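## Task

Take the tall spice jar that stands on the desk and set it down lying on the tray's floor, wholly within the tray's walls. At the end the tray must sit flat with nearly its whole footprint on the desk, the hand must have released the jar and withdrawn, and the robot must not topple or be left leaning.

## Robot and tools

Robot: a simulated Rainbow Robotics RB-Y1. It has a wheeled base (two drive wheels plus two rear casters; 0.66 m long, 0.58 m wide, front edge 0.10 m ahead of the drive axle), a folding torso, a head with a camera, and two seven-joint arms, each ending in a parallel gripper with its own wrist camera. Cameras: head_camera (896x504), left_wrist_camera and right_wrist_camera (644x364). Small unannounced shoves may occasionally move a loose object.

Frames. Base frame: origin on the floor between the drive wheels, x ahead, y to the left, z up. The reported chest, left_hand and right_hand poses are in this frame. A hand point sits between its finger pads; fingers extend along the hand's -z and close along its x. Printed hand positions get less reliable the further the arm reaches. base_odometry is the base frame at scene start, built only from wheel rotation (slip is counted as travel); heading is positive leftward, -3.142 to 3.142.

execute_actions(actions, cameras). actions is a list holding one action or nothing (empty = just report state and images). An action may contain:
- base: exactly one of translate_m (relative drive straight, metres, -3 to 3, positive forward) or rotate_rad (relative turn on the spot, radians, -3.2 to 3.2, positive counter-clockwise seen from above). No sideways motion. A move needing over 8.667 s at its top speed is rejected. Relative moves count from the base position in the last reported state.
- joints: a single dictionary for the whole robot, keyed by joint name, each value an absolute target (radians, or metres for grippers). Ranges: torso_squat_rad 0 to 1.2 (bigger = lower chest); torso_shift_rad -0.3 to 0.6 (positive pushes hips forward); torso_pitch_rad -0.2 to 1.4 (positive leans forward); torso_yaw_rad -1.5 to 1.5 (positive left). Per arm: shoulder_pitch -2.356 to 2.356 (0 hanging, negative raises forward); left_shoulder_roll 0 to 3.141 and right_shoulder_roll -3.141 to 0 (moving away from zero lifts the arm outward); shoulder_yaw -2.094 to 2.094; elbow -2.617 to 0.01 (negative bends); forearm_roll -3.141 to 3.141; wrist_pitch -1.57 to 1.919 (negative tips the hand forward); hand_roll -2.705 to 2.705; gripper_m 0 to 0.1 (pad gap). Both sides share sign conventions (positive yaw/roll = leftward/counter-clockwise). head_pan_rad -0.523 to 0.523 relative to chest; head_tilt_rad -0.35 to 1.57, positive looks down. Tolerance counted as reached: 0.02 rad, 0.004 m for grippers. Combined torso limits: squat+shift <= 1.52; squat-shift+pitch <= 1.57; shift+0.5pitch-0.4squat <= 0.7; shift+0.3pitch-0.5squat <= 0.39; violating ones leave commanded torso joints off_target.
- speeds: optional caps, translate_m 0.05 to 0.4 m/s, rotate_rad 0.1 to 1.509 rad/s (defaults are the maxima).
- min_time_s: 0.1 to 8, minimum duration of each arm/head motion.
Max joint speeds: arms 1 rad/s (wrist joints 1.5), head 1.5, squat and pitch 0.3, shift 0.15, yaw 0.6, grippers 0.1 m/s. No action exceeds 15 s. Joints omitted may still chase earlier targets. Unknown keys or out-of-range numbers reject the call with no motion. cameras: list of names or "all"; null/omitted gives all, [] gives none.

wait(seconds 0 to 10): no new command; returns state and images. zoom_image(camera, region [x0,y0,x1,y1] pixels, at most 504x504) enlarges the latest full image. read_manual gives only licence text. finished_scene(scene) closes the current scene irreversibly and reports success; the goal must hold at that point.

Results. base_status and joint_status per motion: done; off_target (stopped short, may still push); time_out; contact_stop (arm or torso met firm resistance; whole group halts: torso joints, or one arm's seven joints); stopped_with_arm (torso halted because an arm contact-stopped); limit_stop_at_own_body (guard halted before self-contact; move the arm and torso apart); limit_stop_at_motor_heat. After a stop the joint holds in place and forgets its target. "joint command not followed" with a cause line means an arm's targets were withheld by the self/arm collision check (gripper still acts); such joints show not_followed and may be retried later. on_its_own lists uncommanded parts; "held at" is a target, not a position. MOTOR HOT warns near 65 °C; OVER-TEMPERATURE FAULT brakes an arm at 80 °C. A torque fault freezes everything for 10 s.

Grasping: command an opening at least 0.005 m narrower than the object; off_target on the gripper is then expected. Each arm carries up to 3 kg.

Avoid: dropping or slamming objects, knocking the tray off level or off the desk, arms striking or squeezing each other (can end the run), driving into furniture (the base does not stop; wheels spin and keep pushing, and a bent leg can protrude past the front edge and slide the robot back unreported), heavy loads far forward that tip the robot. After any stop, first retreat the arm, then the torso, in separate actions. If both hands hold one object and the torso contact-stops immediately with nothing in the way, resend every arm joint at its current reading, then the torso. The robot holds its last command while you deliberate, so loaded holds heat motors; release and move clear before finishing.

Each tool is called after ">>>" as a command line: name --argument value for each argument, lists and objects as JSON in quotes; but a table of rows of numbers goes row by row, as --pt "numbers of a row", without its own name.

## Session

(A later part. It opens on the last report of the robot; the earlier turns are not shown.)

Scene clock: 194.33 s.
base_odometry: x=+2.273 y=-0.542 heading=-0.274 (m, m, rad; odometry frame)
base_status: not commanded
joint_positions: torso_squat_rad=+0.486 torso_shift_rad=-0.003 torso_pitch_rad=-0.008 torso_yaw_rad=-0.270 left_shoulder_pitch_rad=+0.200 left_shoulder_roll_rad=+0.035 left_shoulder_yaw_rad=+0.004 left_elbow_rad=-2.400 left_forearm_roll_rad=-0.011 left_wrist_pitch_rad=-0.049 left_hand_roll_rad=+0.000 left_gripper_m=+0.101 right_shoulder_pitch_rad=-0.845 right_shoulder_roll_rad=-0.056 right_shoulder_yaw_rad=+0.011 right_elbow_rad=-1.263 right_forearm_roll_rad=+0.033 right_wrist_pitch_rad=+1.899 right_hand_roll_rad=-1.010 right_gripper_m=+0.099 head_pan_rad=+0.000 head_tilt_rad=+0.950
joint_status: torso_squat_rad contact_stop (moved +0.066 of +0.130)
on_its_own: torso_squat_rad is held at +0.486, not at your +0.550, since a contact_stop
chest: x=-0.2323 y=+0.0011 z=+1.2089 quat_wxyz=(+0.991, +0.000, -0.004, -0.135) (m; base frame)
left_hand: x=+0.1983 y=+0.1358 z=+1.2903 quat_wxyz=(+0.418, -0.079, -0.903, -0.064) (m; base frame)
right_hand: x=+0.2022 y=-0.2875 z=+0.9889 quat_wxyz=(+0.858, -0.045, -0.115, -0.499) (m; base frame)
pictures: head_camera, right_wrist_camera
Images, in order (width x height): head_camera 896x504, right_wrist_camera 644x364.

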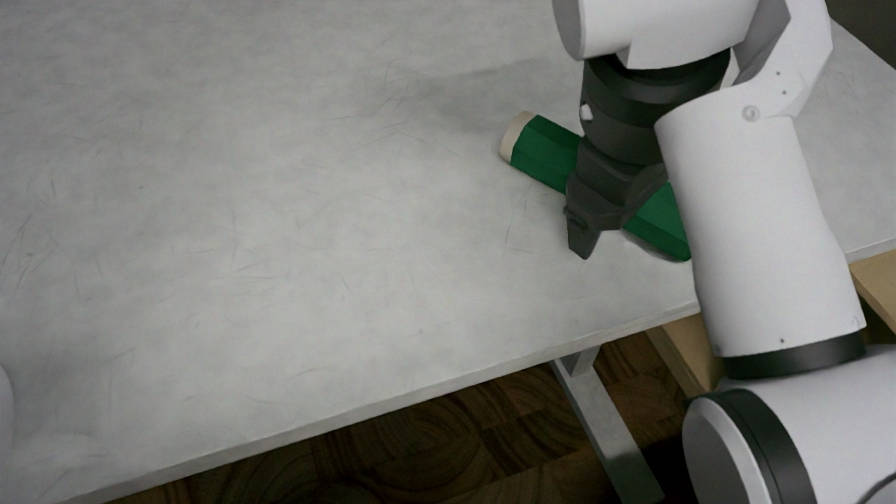

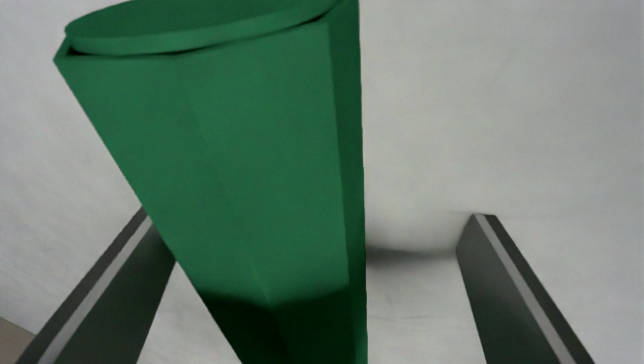

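>>> execute_actions --actions '[{"joints":{"torso_squat_rad":0.46,"right_gripper_m":0.03}}]' --cameras '[]'

>>> execute_actions --actions '[{"joints":{"torso_squat_rad":0.0,"right_shoulder_pitch_rad":-1.0}}]' --cameras '["right_wrist_camera","head_camera"]'

Scene clock: 199.13 s.
base_odometry: x=+2.273 y=-0.542 heading=-0.274 (m, m, rad; odometry frame)
base_status: not commanded
joint_positions: torso_squat_rad=+0.460 torso_shift_rad=-0.002 torso_pitch_rad=-0.007 torso_yaw_rad=-0.270 left_shoulder_pitch_rad=+0.200 left_shoulder_roll_rad=+0.035 left_shoulder_yaw_rad=+0.004 left_elbow_rad=-2.400 left_forearm_roll_rad=-0.011 left_wrist_pitch_rad=-0.049 left_hand_roll_rad=+0.000 left_gripper_m=+0.101 right_shoulder_pitch_rad=-0.841 right_shoulder_roll_rad=-0.056 right_shoulder_yaw_rad=+0.011 right_elbow_rad=-1.260 right_forearm_roll_rad=+0.033 right_wrist_pitch_rad=+1.899 right_hand_roll_rad=-1.010 right_gripper_m=+0.056 head_pan_rad=+0.000 head_tilt_rad=+0.950
joint_status: right_gripper_m off_target (ended at +0.056, target +0.030); the others done
chest: x=-0.2316 y=+0.0008 z=+1.2172 quat_wxyz=(+0.991, +0.000, -0.004, -0.135) (m; base frame)
left_hand: x=+0.1991 y=+0.1355 z=+1.2981 quat_wxyz=(+0.419, -0.079, -0.902, -0.064) (m; base frame)
right_hand: x=+0.2010 y=-0.2877 z=+0.9936 quat_wxyz=(+0.858, -0.046, -0.111, -0.500) (m; base frame)
pictures: none
No camera images: the call's "cameras" was empty. Leave "cameras" out to get every camera's image.

Scene clock: 201.47 s.
base_odometry: x=+2.273 y=-0.542 heading=-0.274 (m, m, rad; odometry frame)
base_status: not commanded
joint_positions: torso_squat_rad=+0.000 torso_shift_rad=-0.002 torso_pitch_rad=-0.007 torso_yaw_rad=-0.270 left_shoulder_pitch_rad=+0.200 left_shoulder_roll_rad=+0.035 left_shoulder_yaw_rad=+0.004 left_elbow_rad=-2.400 left_forearm_roll_rad=-0.011 left_wrist_pitch_rad=-0.049 left_hand_roll_rad=+0.000 left_gripper_m=+0.101 right_shoulder_pitch_rad=-1.000 right_shoulder_roll_rad=-0.056 right_shoulder_yaw_rad=+0.011 right_elbow_rad=-1.260 right_forearm_roll_rad=+0.033 right_wrist_pitch_rad=+1.899 right_hand_roll_rad=-1.010 right_gripper_m=+0.056 head_pan_rad=+0.000 head_tilt_rad=+0.950
joint_status: all done
chest: x=-0.2317 y=+0.0009 z=+1.2899 quat_wxyz=(+0.991, +0.000, -0.004, -0.135) (m; base frame)
left_hand: x=+0.1989 y=+0.1356 z=+1.3708 quat_wxyz=(+0.419, -0.079, -0.902, -0.064) (m; base frame)
right_hand: x=+0.2429 y=-0.2703 z=+1.1433 quat_wxyz=(+0.860, -0.024, -0.184, -0.476) (m; base frame)
pictures: head_camera, right_wrist_camera
Images, in order (width x height): head_camera 896x504, right_wrist_camera 644x364.

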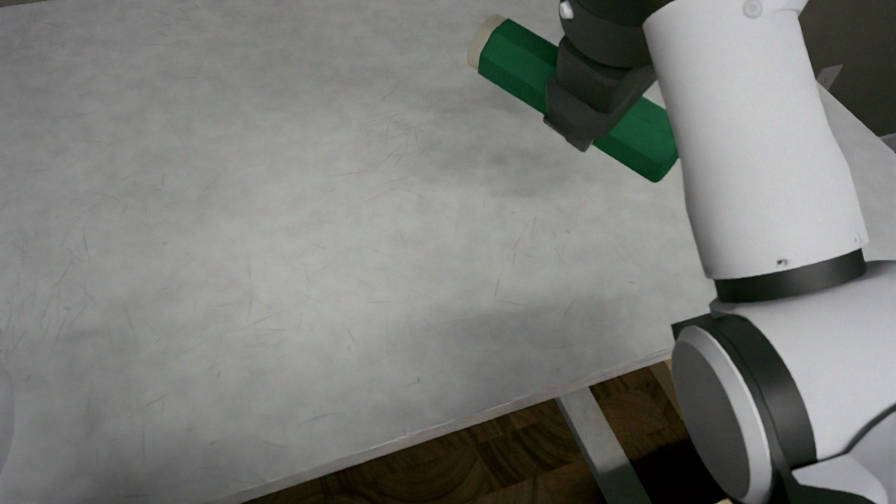

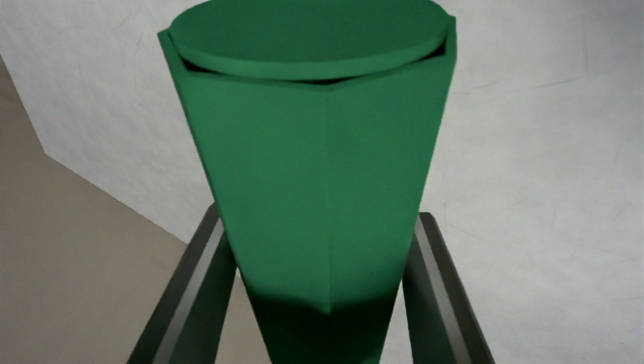

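>>> execute_actions --actions '[{"joints":{"torso_yaw_rad":0.98,"right_hand_roll_rad":0.32,"right_shoulder_pitch_rad":-1.1,"right_elbow_rad":-1.1,"head_pan_rad":-0.3,"left_shoulder_pitch_rad":0.5},"min_time_s":2.5}]' --cameras '["right_wrist_camera","head_camera"]'

Scene clock: 213.43 s.
base_odometry: x=+2.273 y=-0.542 heading=-0.274 (m, m, rad; odometry frame)
base_status: not commanded
joint_positions: torso_squat_rad=+0.000 torso_shift_rad=-0.002 torso_pitch_rad=-0.007 torso_yaw_rad=+0.980 left_shoulder_pitch_rad=+0.500 left_shoulder_roll_rad=+0.035 left_shoulder_yaw_rad=+0.004 left_elbow_rad=-2.400 left_forearm_roll_rad=-0.011 left_wrist_pitch_rad=-0.049 left_hand_roll_rad=+0.000 left_gripper_m=+0.101 right_shoulder_pitch_rad=-1.100 right_shoulder_roll_rad=-0.055 right_shoulder_yaw_rad=+0.011 right_elbow_rad=-1.100 right_forearm_roll_rad=+0.033 right_wrist_pitch_rad=+1.899 right_hand_roll_rad=+0.320 right_gripper_m=+0.056 head_pan_rad=-0.300 head_tilt_rad=+0.950
joint_status: all done
chest: x=-0.2318 y=+0.0008 z=+1.2899 quat_wxyz=(+0.882, -0.002, -0.003, +0.471) (m; base frame)
left_hand: x=-0.2663 y=+0.4571 z=+1.2623 quat_wxyz=(+0.478, +0.467, -0.694, +0.268) (m; base frame)
right_hand: x=+0.1740 y=+0.3710 z=+1.1464 quat_wxyz=(+0.692, -0.061, -0.158, +0.701) (m; base frame)
pictures: head_camera, right_wrist_camera
Images, in order (width x height): head_camera 896x504, right_wrist_camera 644x364.

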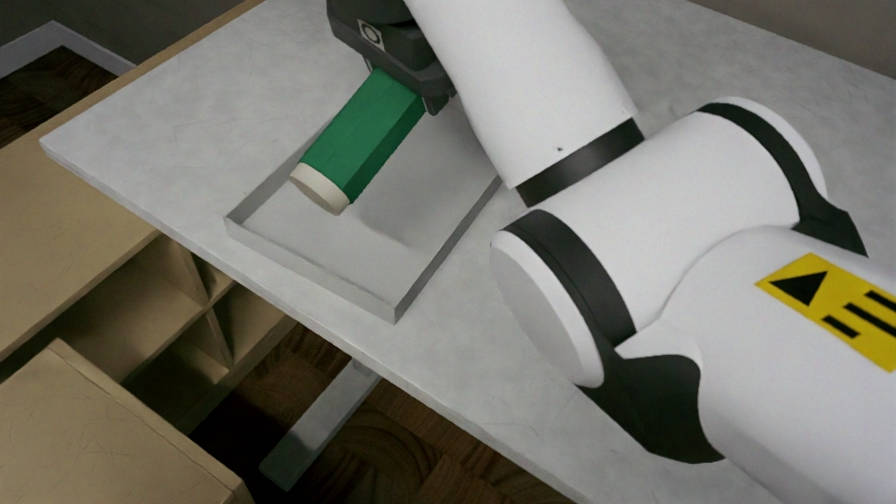

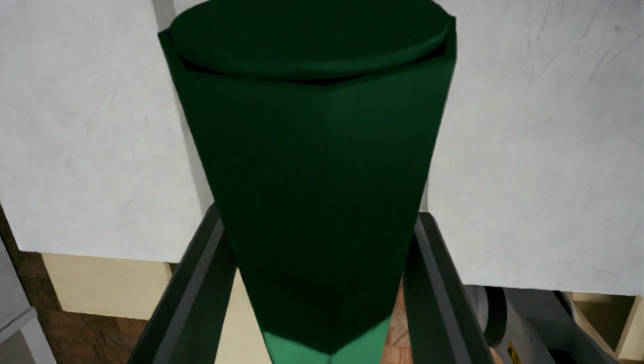

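>>> execute_actions --actions '[{"base":{"translate_m":0.025},"joints":{"torso_squat_rad":0.5},"speeds":{"translate_m":0.05}}]' --cameras '["right_wrist_camera","head_camera"]'

Scene clock: 226.73 s.
base_odometry: x=+2.297 y=-0.549 heading=-0.275 (m, m, rad; odometry frame)
base_status: done
joint_positions: torso_squat_rad=+0.500 torso_shift_rad=-0.002 torso_pitch_rad=-0.007 torso_yaw_rad=+0.980 left_shoulder_pitch_rad=+0.500 left_shoulder_roll_rad=+0.035 left_shoulder_yaw_rad=+0.004 left_elbow_rad=-2.400 left_forearm_roll_rad=-0.011 left_wrist_pitch_rad=-0.049 left_hand_roll_rad=+0.000 left_gripper_m=+0.101 right_shoulder_pitch_rad=-1.100 right_shoulder_roll_rad=-0.056 right_shoulder_yaw_rad=+0.011 right_elbow_rad=-1.100 right_forearm_roll_rad=+0.033 right_wrist_pitch_rad=+1.899 right_hand_roll_rad=+0.320 right_gripper_m=+0.056 head_pan_rad=-0.300 head_tilt_rad=+0.950
joint_status: all done
chest: x=-0.2317 y=+0.0007 z=+1.2042 quat_wxyz=(+0.882, -0.002, -0.003, +0.471) (m; base frame)
left_hand: x=-0.2661 y=+0.4571 z=+1.1766 quat_wxyz=(+0.478, +0.467, -0.694, +0.268) (m; base frame)
right_hand: x=+0.1742 y=+0.3710 z=+1.0608 quat_wxyz=(+0.692, -0.061, -0.158, +0.701) (m; base frame)
pictures: head_camera, right_wrist_camera
Images, in order (width x height): head_camera 896x504, right_wrist_camera 644x364.

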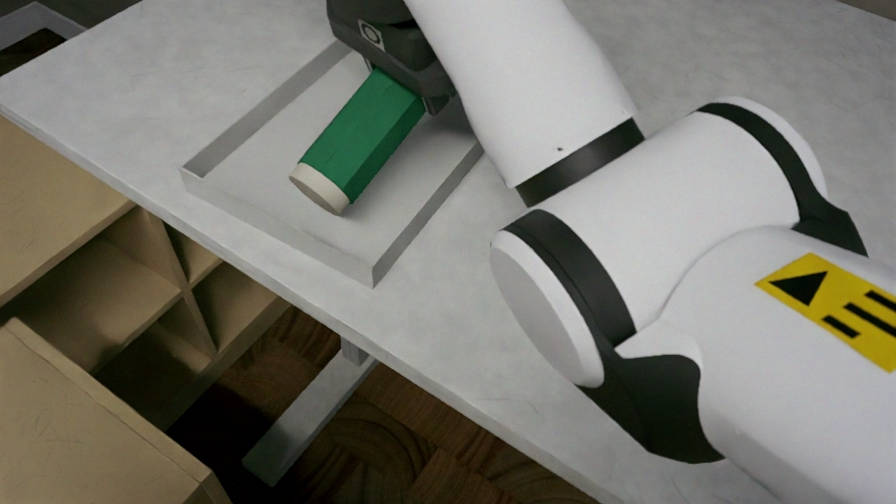

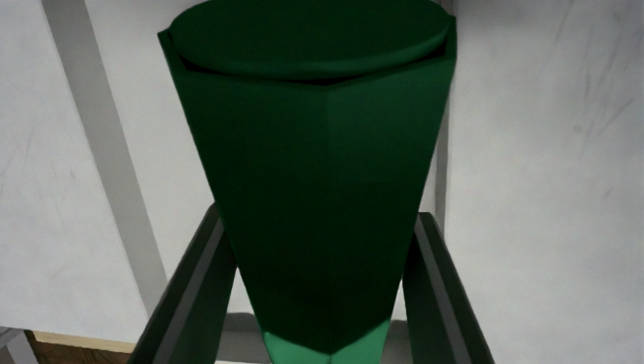

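>>> execute_actions --actions '[{"joints":{"torso_yaw_rad":1.02,"right_elbow_rad":-1.02,"right_hand_roll_rad":0.28}}]' --cameras '["right_wrist_camera","head_camera"]'

Scene clock: 232.93 s.
base_odometry: x=+2.297 y=-0.549 heading=-0.274 (m, m, rad; odometry frame)
base_status: not commanded
joint_positions: torso_squat_rad=+0.500 torso_shift_rad=-0.002 torso_pitch_rad=-0.007 torso_yaw_rad=+1.020 left_shoulder_pitch_rad=+0.500 left_shoulder_roll_rad=+0.035 left_shoulder_yaw_rad=+0.004 left_elbow_rad=-2.400 left_forearm_roll_rad=-0.011 left_wrist_pitch_rad=-0.049 left_hand_roll_rad=+0.000 left_gripper_m=+0.101 right_shoulder_pitch_rad=-1.100 right_shoulder_roll_rad=-0.055 right_shoulder_yaw_rad=+0.011 right_elbow_rad=-1.020 right_forearm_roll_rad=+0.033 right_wrist_pitch_rad=+1.899 right_hand_roll_rad=+0.280 right_gripper_m=+0.056 head_pan_rad=-0.300 head_tilt_rad=+0.950
joint_status: all done
chest: x=-0.2317 y=+0.0008 z=+1.2042 quat_wxyz=(+0.873, -0.002, -0.003, +0.488) (m; base frame)
left_hand: x=-0.2844 y=+0.4553 z=+1.1764 quat_wxyz=(+0.473, +0.481, -0.684, +0.278) (m; base frame)
right_hand: x=+0.1610 y=+0.3757 z=+1.0387 quat_wxyz=(+0.698, -0.074, -0.125, +0.701) (m; base frame)
pictures: head_camera, right_wrist_camera
Images, in order (width x height): head_camera 896x504, right_wrist_camera 644x364.

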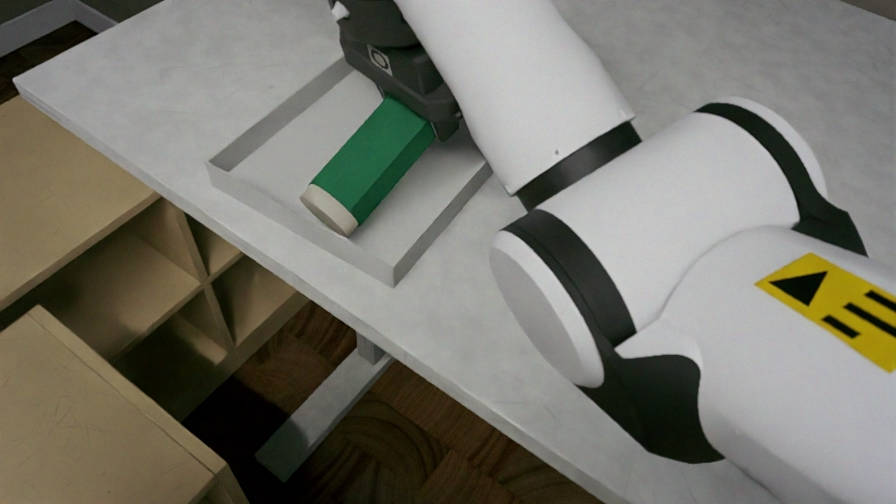

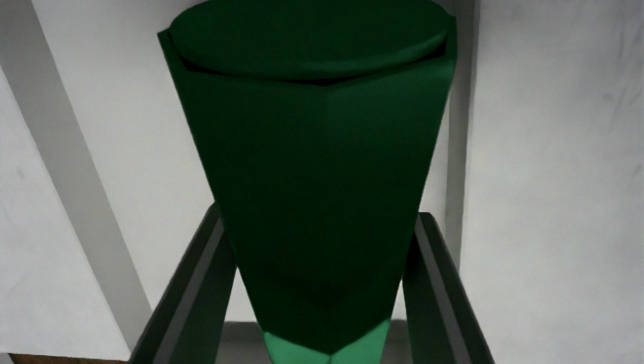

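>>> execute_actions --actions '[{"base":{"translate_m":0.04},"joints":{"right_shoulder_pitch_rad":-1.22,"right_elbow_rad":-0.95},"speeds":{"translate_m":0.05}}]' --cameras '["right_wrist_camera","head_camera"]'

Scene clock: 238.47 s.
base_odometry: x=+2.335 y=-0.560 heading=-0.275 (m, m, rad; odometry frame)
base_status: done
joint_positions: torso_squat_rad=+0.500 torso_shift_rad=-0.002 torso_pitch_rad=-0.007 torso_yaw_rad=+1.020 left_shoulder_pitch_rad=+0.500 left_shoulder_roll_rad=+0.035 left_shoulder_yaw_rad=+0.004 left_elbow_rad=-2.400 left_forearm_roll_rad=-0.011 left_wrist_pitch_rad=-0.049 left_hand_roll_rad=+0.000 left_gripper_m=+0.101 right_shoulder_pitch_rad=-1.220 right_shoulder_roll_rad=-0.056 right_shoulder_yaw_rad=+0.011 right_elbow_rad=-0.950 right_forearm_roll_rad=+0.033 right_wrist_pitch_rad=+1.899 right_hand_roll_rad=+0.280 right_gripper_m=+0.056 head_pan_rad=-0.300 head_tilt_rad=+0.950
joint_status: all done
chest: x=-0.2317 y=+0.0007 z=+1.2042 quat_wxyz=(+0.873, -0.002, -0.003, +0.488) (m; base frame)
left_hand: x=-0.2843 y=+0.4553 z=+1.1764 quat_wxyz=(+0.473, +0.481, -0.684, +0.278) (m; base frame)
right_hand: x=+0.1554 y=+0.3957 z=+1.0797 quat_wxyz=(+0.687, -0.076, -0.151, +0.706) (m; base frame)
pictures: head_camera, right_wrist_camera
Images, in order (width x height): head_camera 896x504, right_wrist_camera 644x364.

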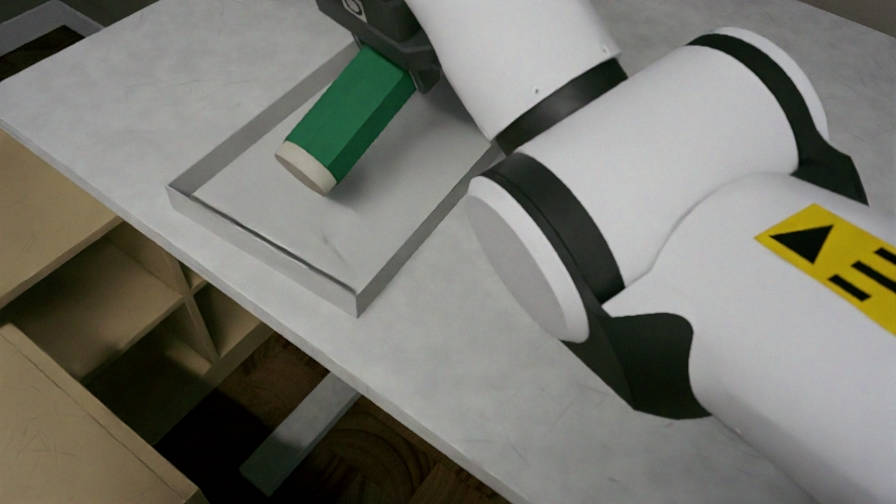

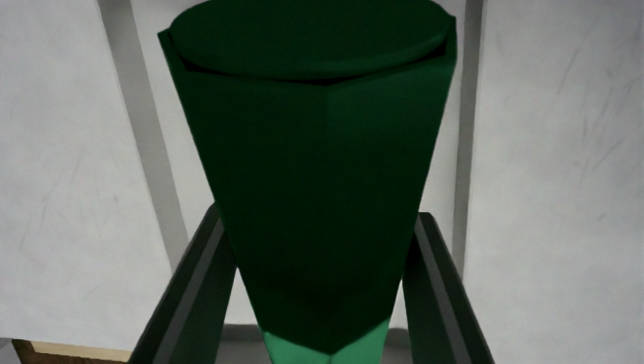

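>>> execute_actions --actions '[{"joints":{"torso_squat_rad":0.65}}]' --cameras '["right_wrist_camera","head_camera"]'

Scene clock: 242.83 s.
base_odometry: x=+2.335 y=-0.560 heading=-0.275 (m, m, rad; odometry frame)
base_status: not commanded
joint_positions: torso_squat_rad=+0.650 torso_shift_rad=-0.002 torso_pitch_rad=-0.007 torso_yaw_rad=+1.020 left_shoulder_pitch_rad=+0.500 left_shoulder_roll_rad=+0.035 left_shoulder_yaw_rad=+0.004 left_elbow_rad=-2.400 left_forearm_roll_rad=-0.011 left_wrist_pitch_rad=-0.049 left_hand_roll_rad=+0.000 left_gripper_m=+0.101 right_shoulder_pitch_rad=-1.220 right_shoulder_roll_rad=-0.056 right_shoulder_yaw_rad=+0.011 right_elbow_rad=-0.950 right_forearm_roll_rad=+0.033 right_wrist_pitch_rad=+1.899 right_hand_roll_rad=+0.280 right_gripper_m=+0.055 head_pan_rad=-0.300 head_tilt_rad=+0.950
joint_status: all done
chest: x=-0.2316 y=+0.0007 z=+1.1472 quat_wxyz=(+0.873, -0.002, -0.003, +0.488) (m; base frame)
left_hand: x=-0.2842 y=+0.4553 z=+1.1194 quat_wxyz=(+0.473, +0.481, -0.684, +0.278) (m; base frame)
right_hand: x=+0.1555 y=+0.3957 z=+1.0227 quat_wxyz=(+0.687, -0.076, -0.151, +0.706) (m; base frame)
pictures: head_camera, right_wrist_camera
Images, in order (width x height): head_camera 896x504, right_wrist_camera 644x364.

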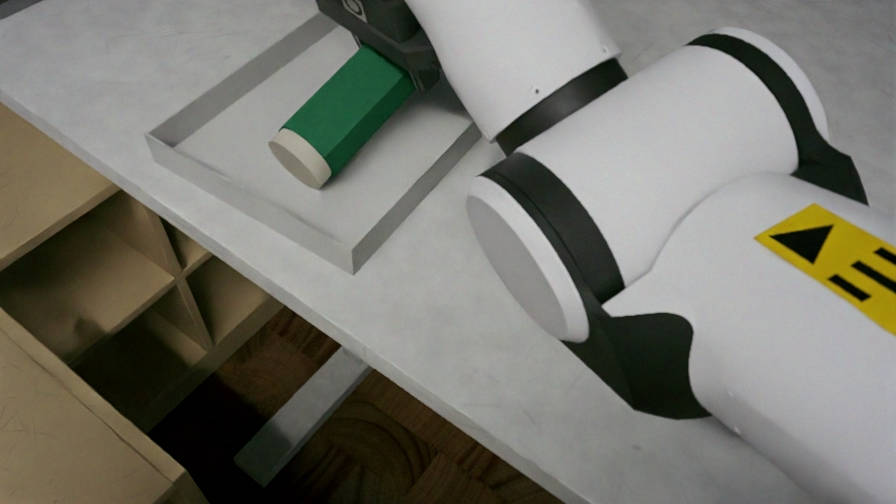

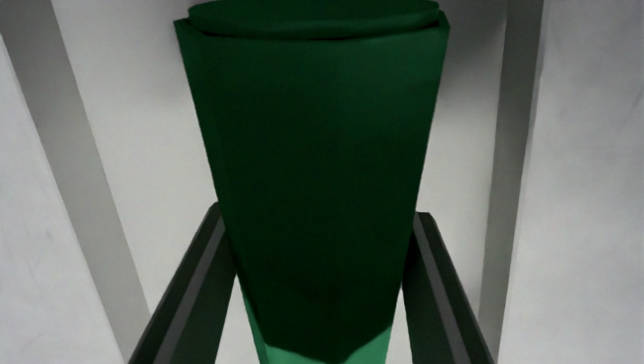

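The jar has tilted in the grip, so one end is touching. I'll lower slightly, release and rise.

>>> execute_actions --actions '[{"joints":{"torso_squat_rad":0.67,"right_gripper_m":0.085}}]' --cameras '[]'

>>> execute_actions --actions '[{"joints":{"torso_squat_rad":0.2}}]' --cameras '["right_wrist_camera","head_camera"]'

Scene clock: 247.37 s.
base_odometry: x=+2.335 y=-0.560 heading=-0.275 (m, m, rad; odometry frame)
base_status: not commanded
joint_positions: torso_squat_rad=+0.670 torso_shift_rad=-0.002 torso_pitch_rad=-0.007 torso_yaw_rad=+1.020 left_shoulder_pitch_rad=+0.500 left_shoulder_roll_rad=+0.035 left_shoulder_yaw_rad=+0.004 left_elbow_rad=-2.400 left_forearm_roll_rad=-0.011 left_wrist_pitch_rad=-0.049 left_hand_roll_rad=+0.000 left_gripper_m=+0.101 right_shoulder_pitch_rad=-1.220 right_shoulder_roll_rad=-0.056 right_shoulder_yaw_rad=+0.011 right_elbow_rad=-0.950 right_forearm_roll_rad=+0.033 right_wrist_pitch_rad=+1.899 right_hand_roll_rad=+0.280 right_gripper_m=+0.085 head_pan_rad=-0.300 head_tilt_rad=+0.950
joint_status: all done
chest: x=-0.2316 y=+0.0007 z=+1.1386 quat_wxyz=(+0.873, -0.002, -0.003, +0.488) (m; base frame)
left_hand: x=-0.2842 y=+0.4553 z=+1.1108 quat_wxyz=(+0.473, +0.481, -0.684, +0.278) (m; base frame)
right_hand: x=+0.1555 y=+0.3957 z=+1.0141 quat_wxyz=(+0.687, -0.076, -0.151, +0.706) (m; base frame)
pictures: none
No camera images: the call's "cameras" was empty. Leave "cameras" out to get every camera's image.

Scene clock: 249.73 s.
base_odometry: x=+2.335 y=-0.560 heading=-0.275 (m, m, rad; odometry frame)
base_status: not commanded
joint_positions: torso_squat_rad=+0.200 torso_shift_rad=-0.002 torso_pitch_rad=-0.007 torso_yaw_rad=+1.020 left_shoulder_pitch_rad=+0.500 left_shoulder_roll_rad=+0.035 left_shoulder_yaw_rad=+0.004 left_elbow_rad=-2.400 left_forearm_roll_rad=-0.011 left_wrist_pitch_rad=-0.049 left_hand_roll_rad=+0.000 left_gripper_m=+0.101 right_shoulder_pitch_rad=-1.220 right_shoulder_roll_rad=-0.056 right_shoulder_yaw_rad=+0.011 right_elbow_rad=-0.950 right_forearm_roll_rad=+0.033 right_wrist_pitch_rad=+1.899 right_hand_roll_rad=+0.280 right_gripper_m=+0.085 head_pan_rad=-0.300 head_tilt_rad=+0.950
joint_status: all done
chest: x=-0.2318 y=+0.0008 z=+1.2760 quat_wxyz=(+0.873, -0.002, -0.003, +0.488) (m; base frame)
left_hand: x=-0.2845 y=+0.4553 z=+1.2482 quat_wxyz=(+0.473, +0.481, -0.684, +0.278) (m; base frame)
right_hand: x=+0.1553 y=+0.3958 z=+1.1514 quat_wxyz=(+0.687, -0.076, -0.151, +0.706) (m; base frame)
pictures: head_camera, right_wrist_camera
Images, in order (width x height): head_camera 896x504, right_wrist_camera 644x364.

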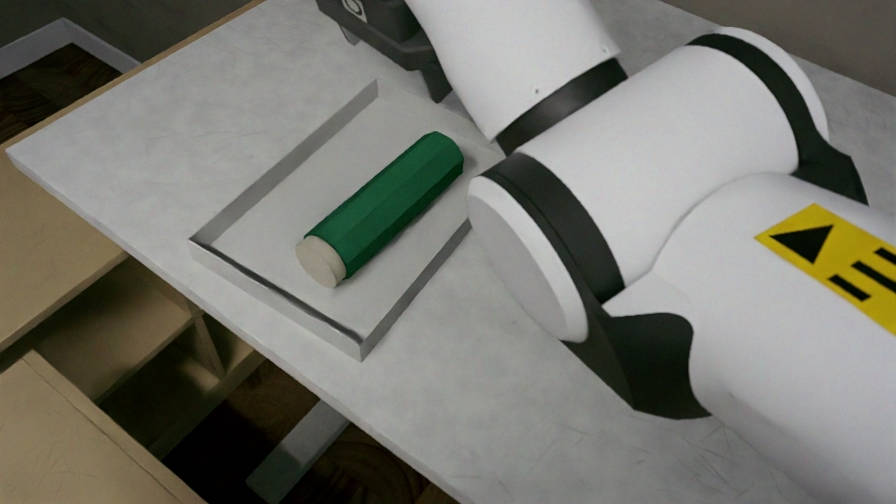

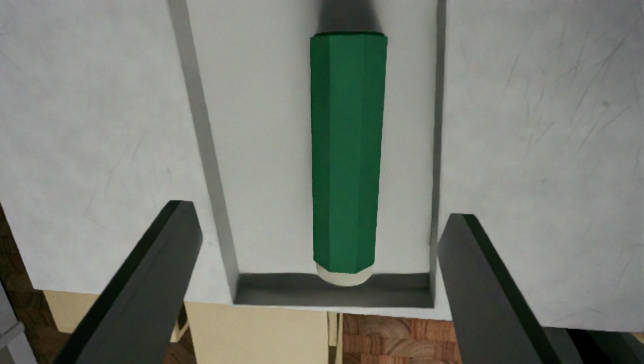

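In the tray. Now I'll back away.

>>> execute_actions --actions '[{"base":{"translate_m":-0.4},"joints":{"torso_squat_rad":0.1}}]' --cameras '[]'

>>> finished_scene --scene 1

Scene clock: 256.17 s.
base_odometry: x=+1.950 y=-0.451 heading=-0.277 (m, m, rad; odometry frame)
base_status: done
joint_positions: torso_squat_rad=+0.100 torso_shift_rad=-0.002 torso_pitch_rad=-0.007 torso_yaw_rad=+1.020 left_shoulder_pitch_rad=+0.500 left_shoulder_roll_rad=+0.035 left_shoulder_yaw_rad=+0.004 left_elbow_rad=-2.400 left_forearm_roll_rad=-0.011 left_wrist_pitch_rad=-0.049 left_hand_roll_rad=+0.000 left_gripper_m=+0.101 right_shoulder_pitch_rad=-1.220 right_shoulder_roll_rad=-0.055 right_shoulder_yaw_rad=+0.011 right_elbow_rad=-0.950 right_forearm_roll_rad=+0.033 right_wrist_pitch_rad=+1.899 right_hand_roll_rad=+0.280 right_gripper_m=+0.085 head_pan_rad=-0.300 head_tilt_rad=+0.950
joint_status: all done
chest: x=-0.2319 y=+0.0008 z=+1.2864 quat_wxyz=(+0.873, -0.002, -0.003, +0.488) (m; base frame)
left_hand: x=-0.2846 y=+0.4553 z=+1.2586 quat_wxyz=(+0.473, +0.481, -0.684, +0.278) (m; base frame)
right_hand: x=+0.1552 y=+0.3958 z=+1.1620 quat_wxyz=(+0.687, -0.076, -0.151, +0.707) (m; base frame)
pictures: none
No camera images: the call's "cameras" was empty. Leave "cameras" out to get every camera's image.

The scene is finished: the task was done.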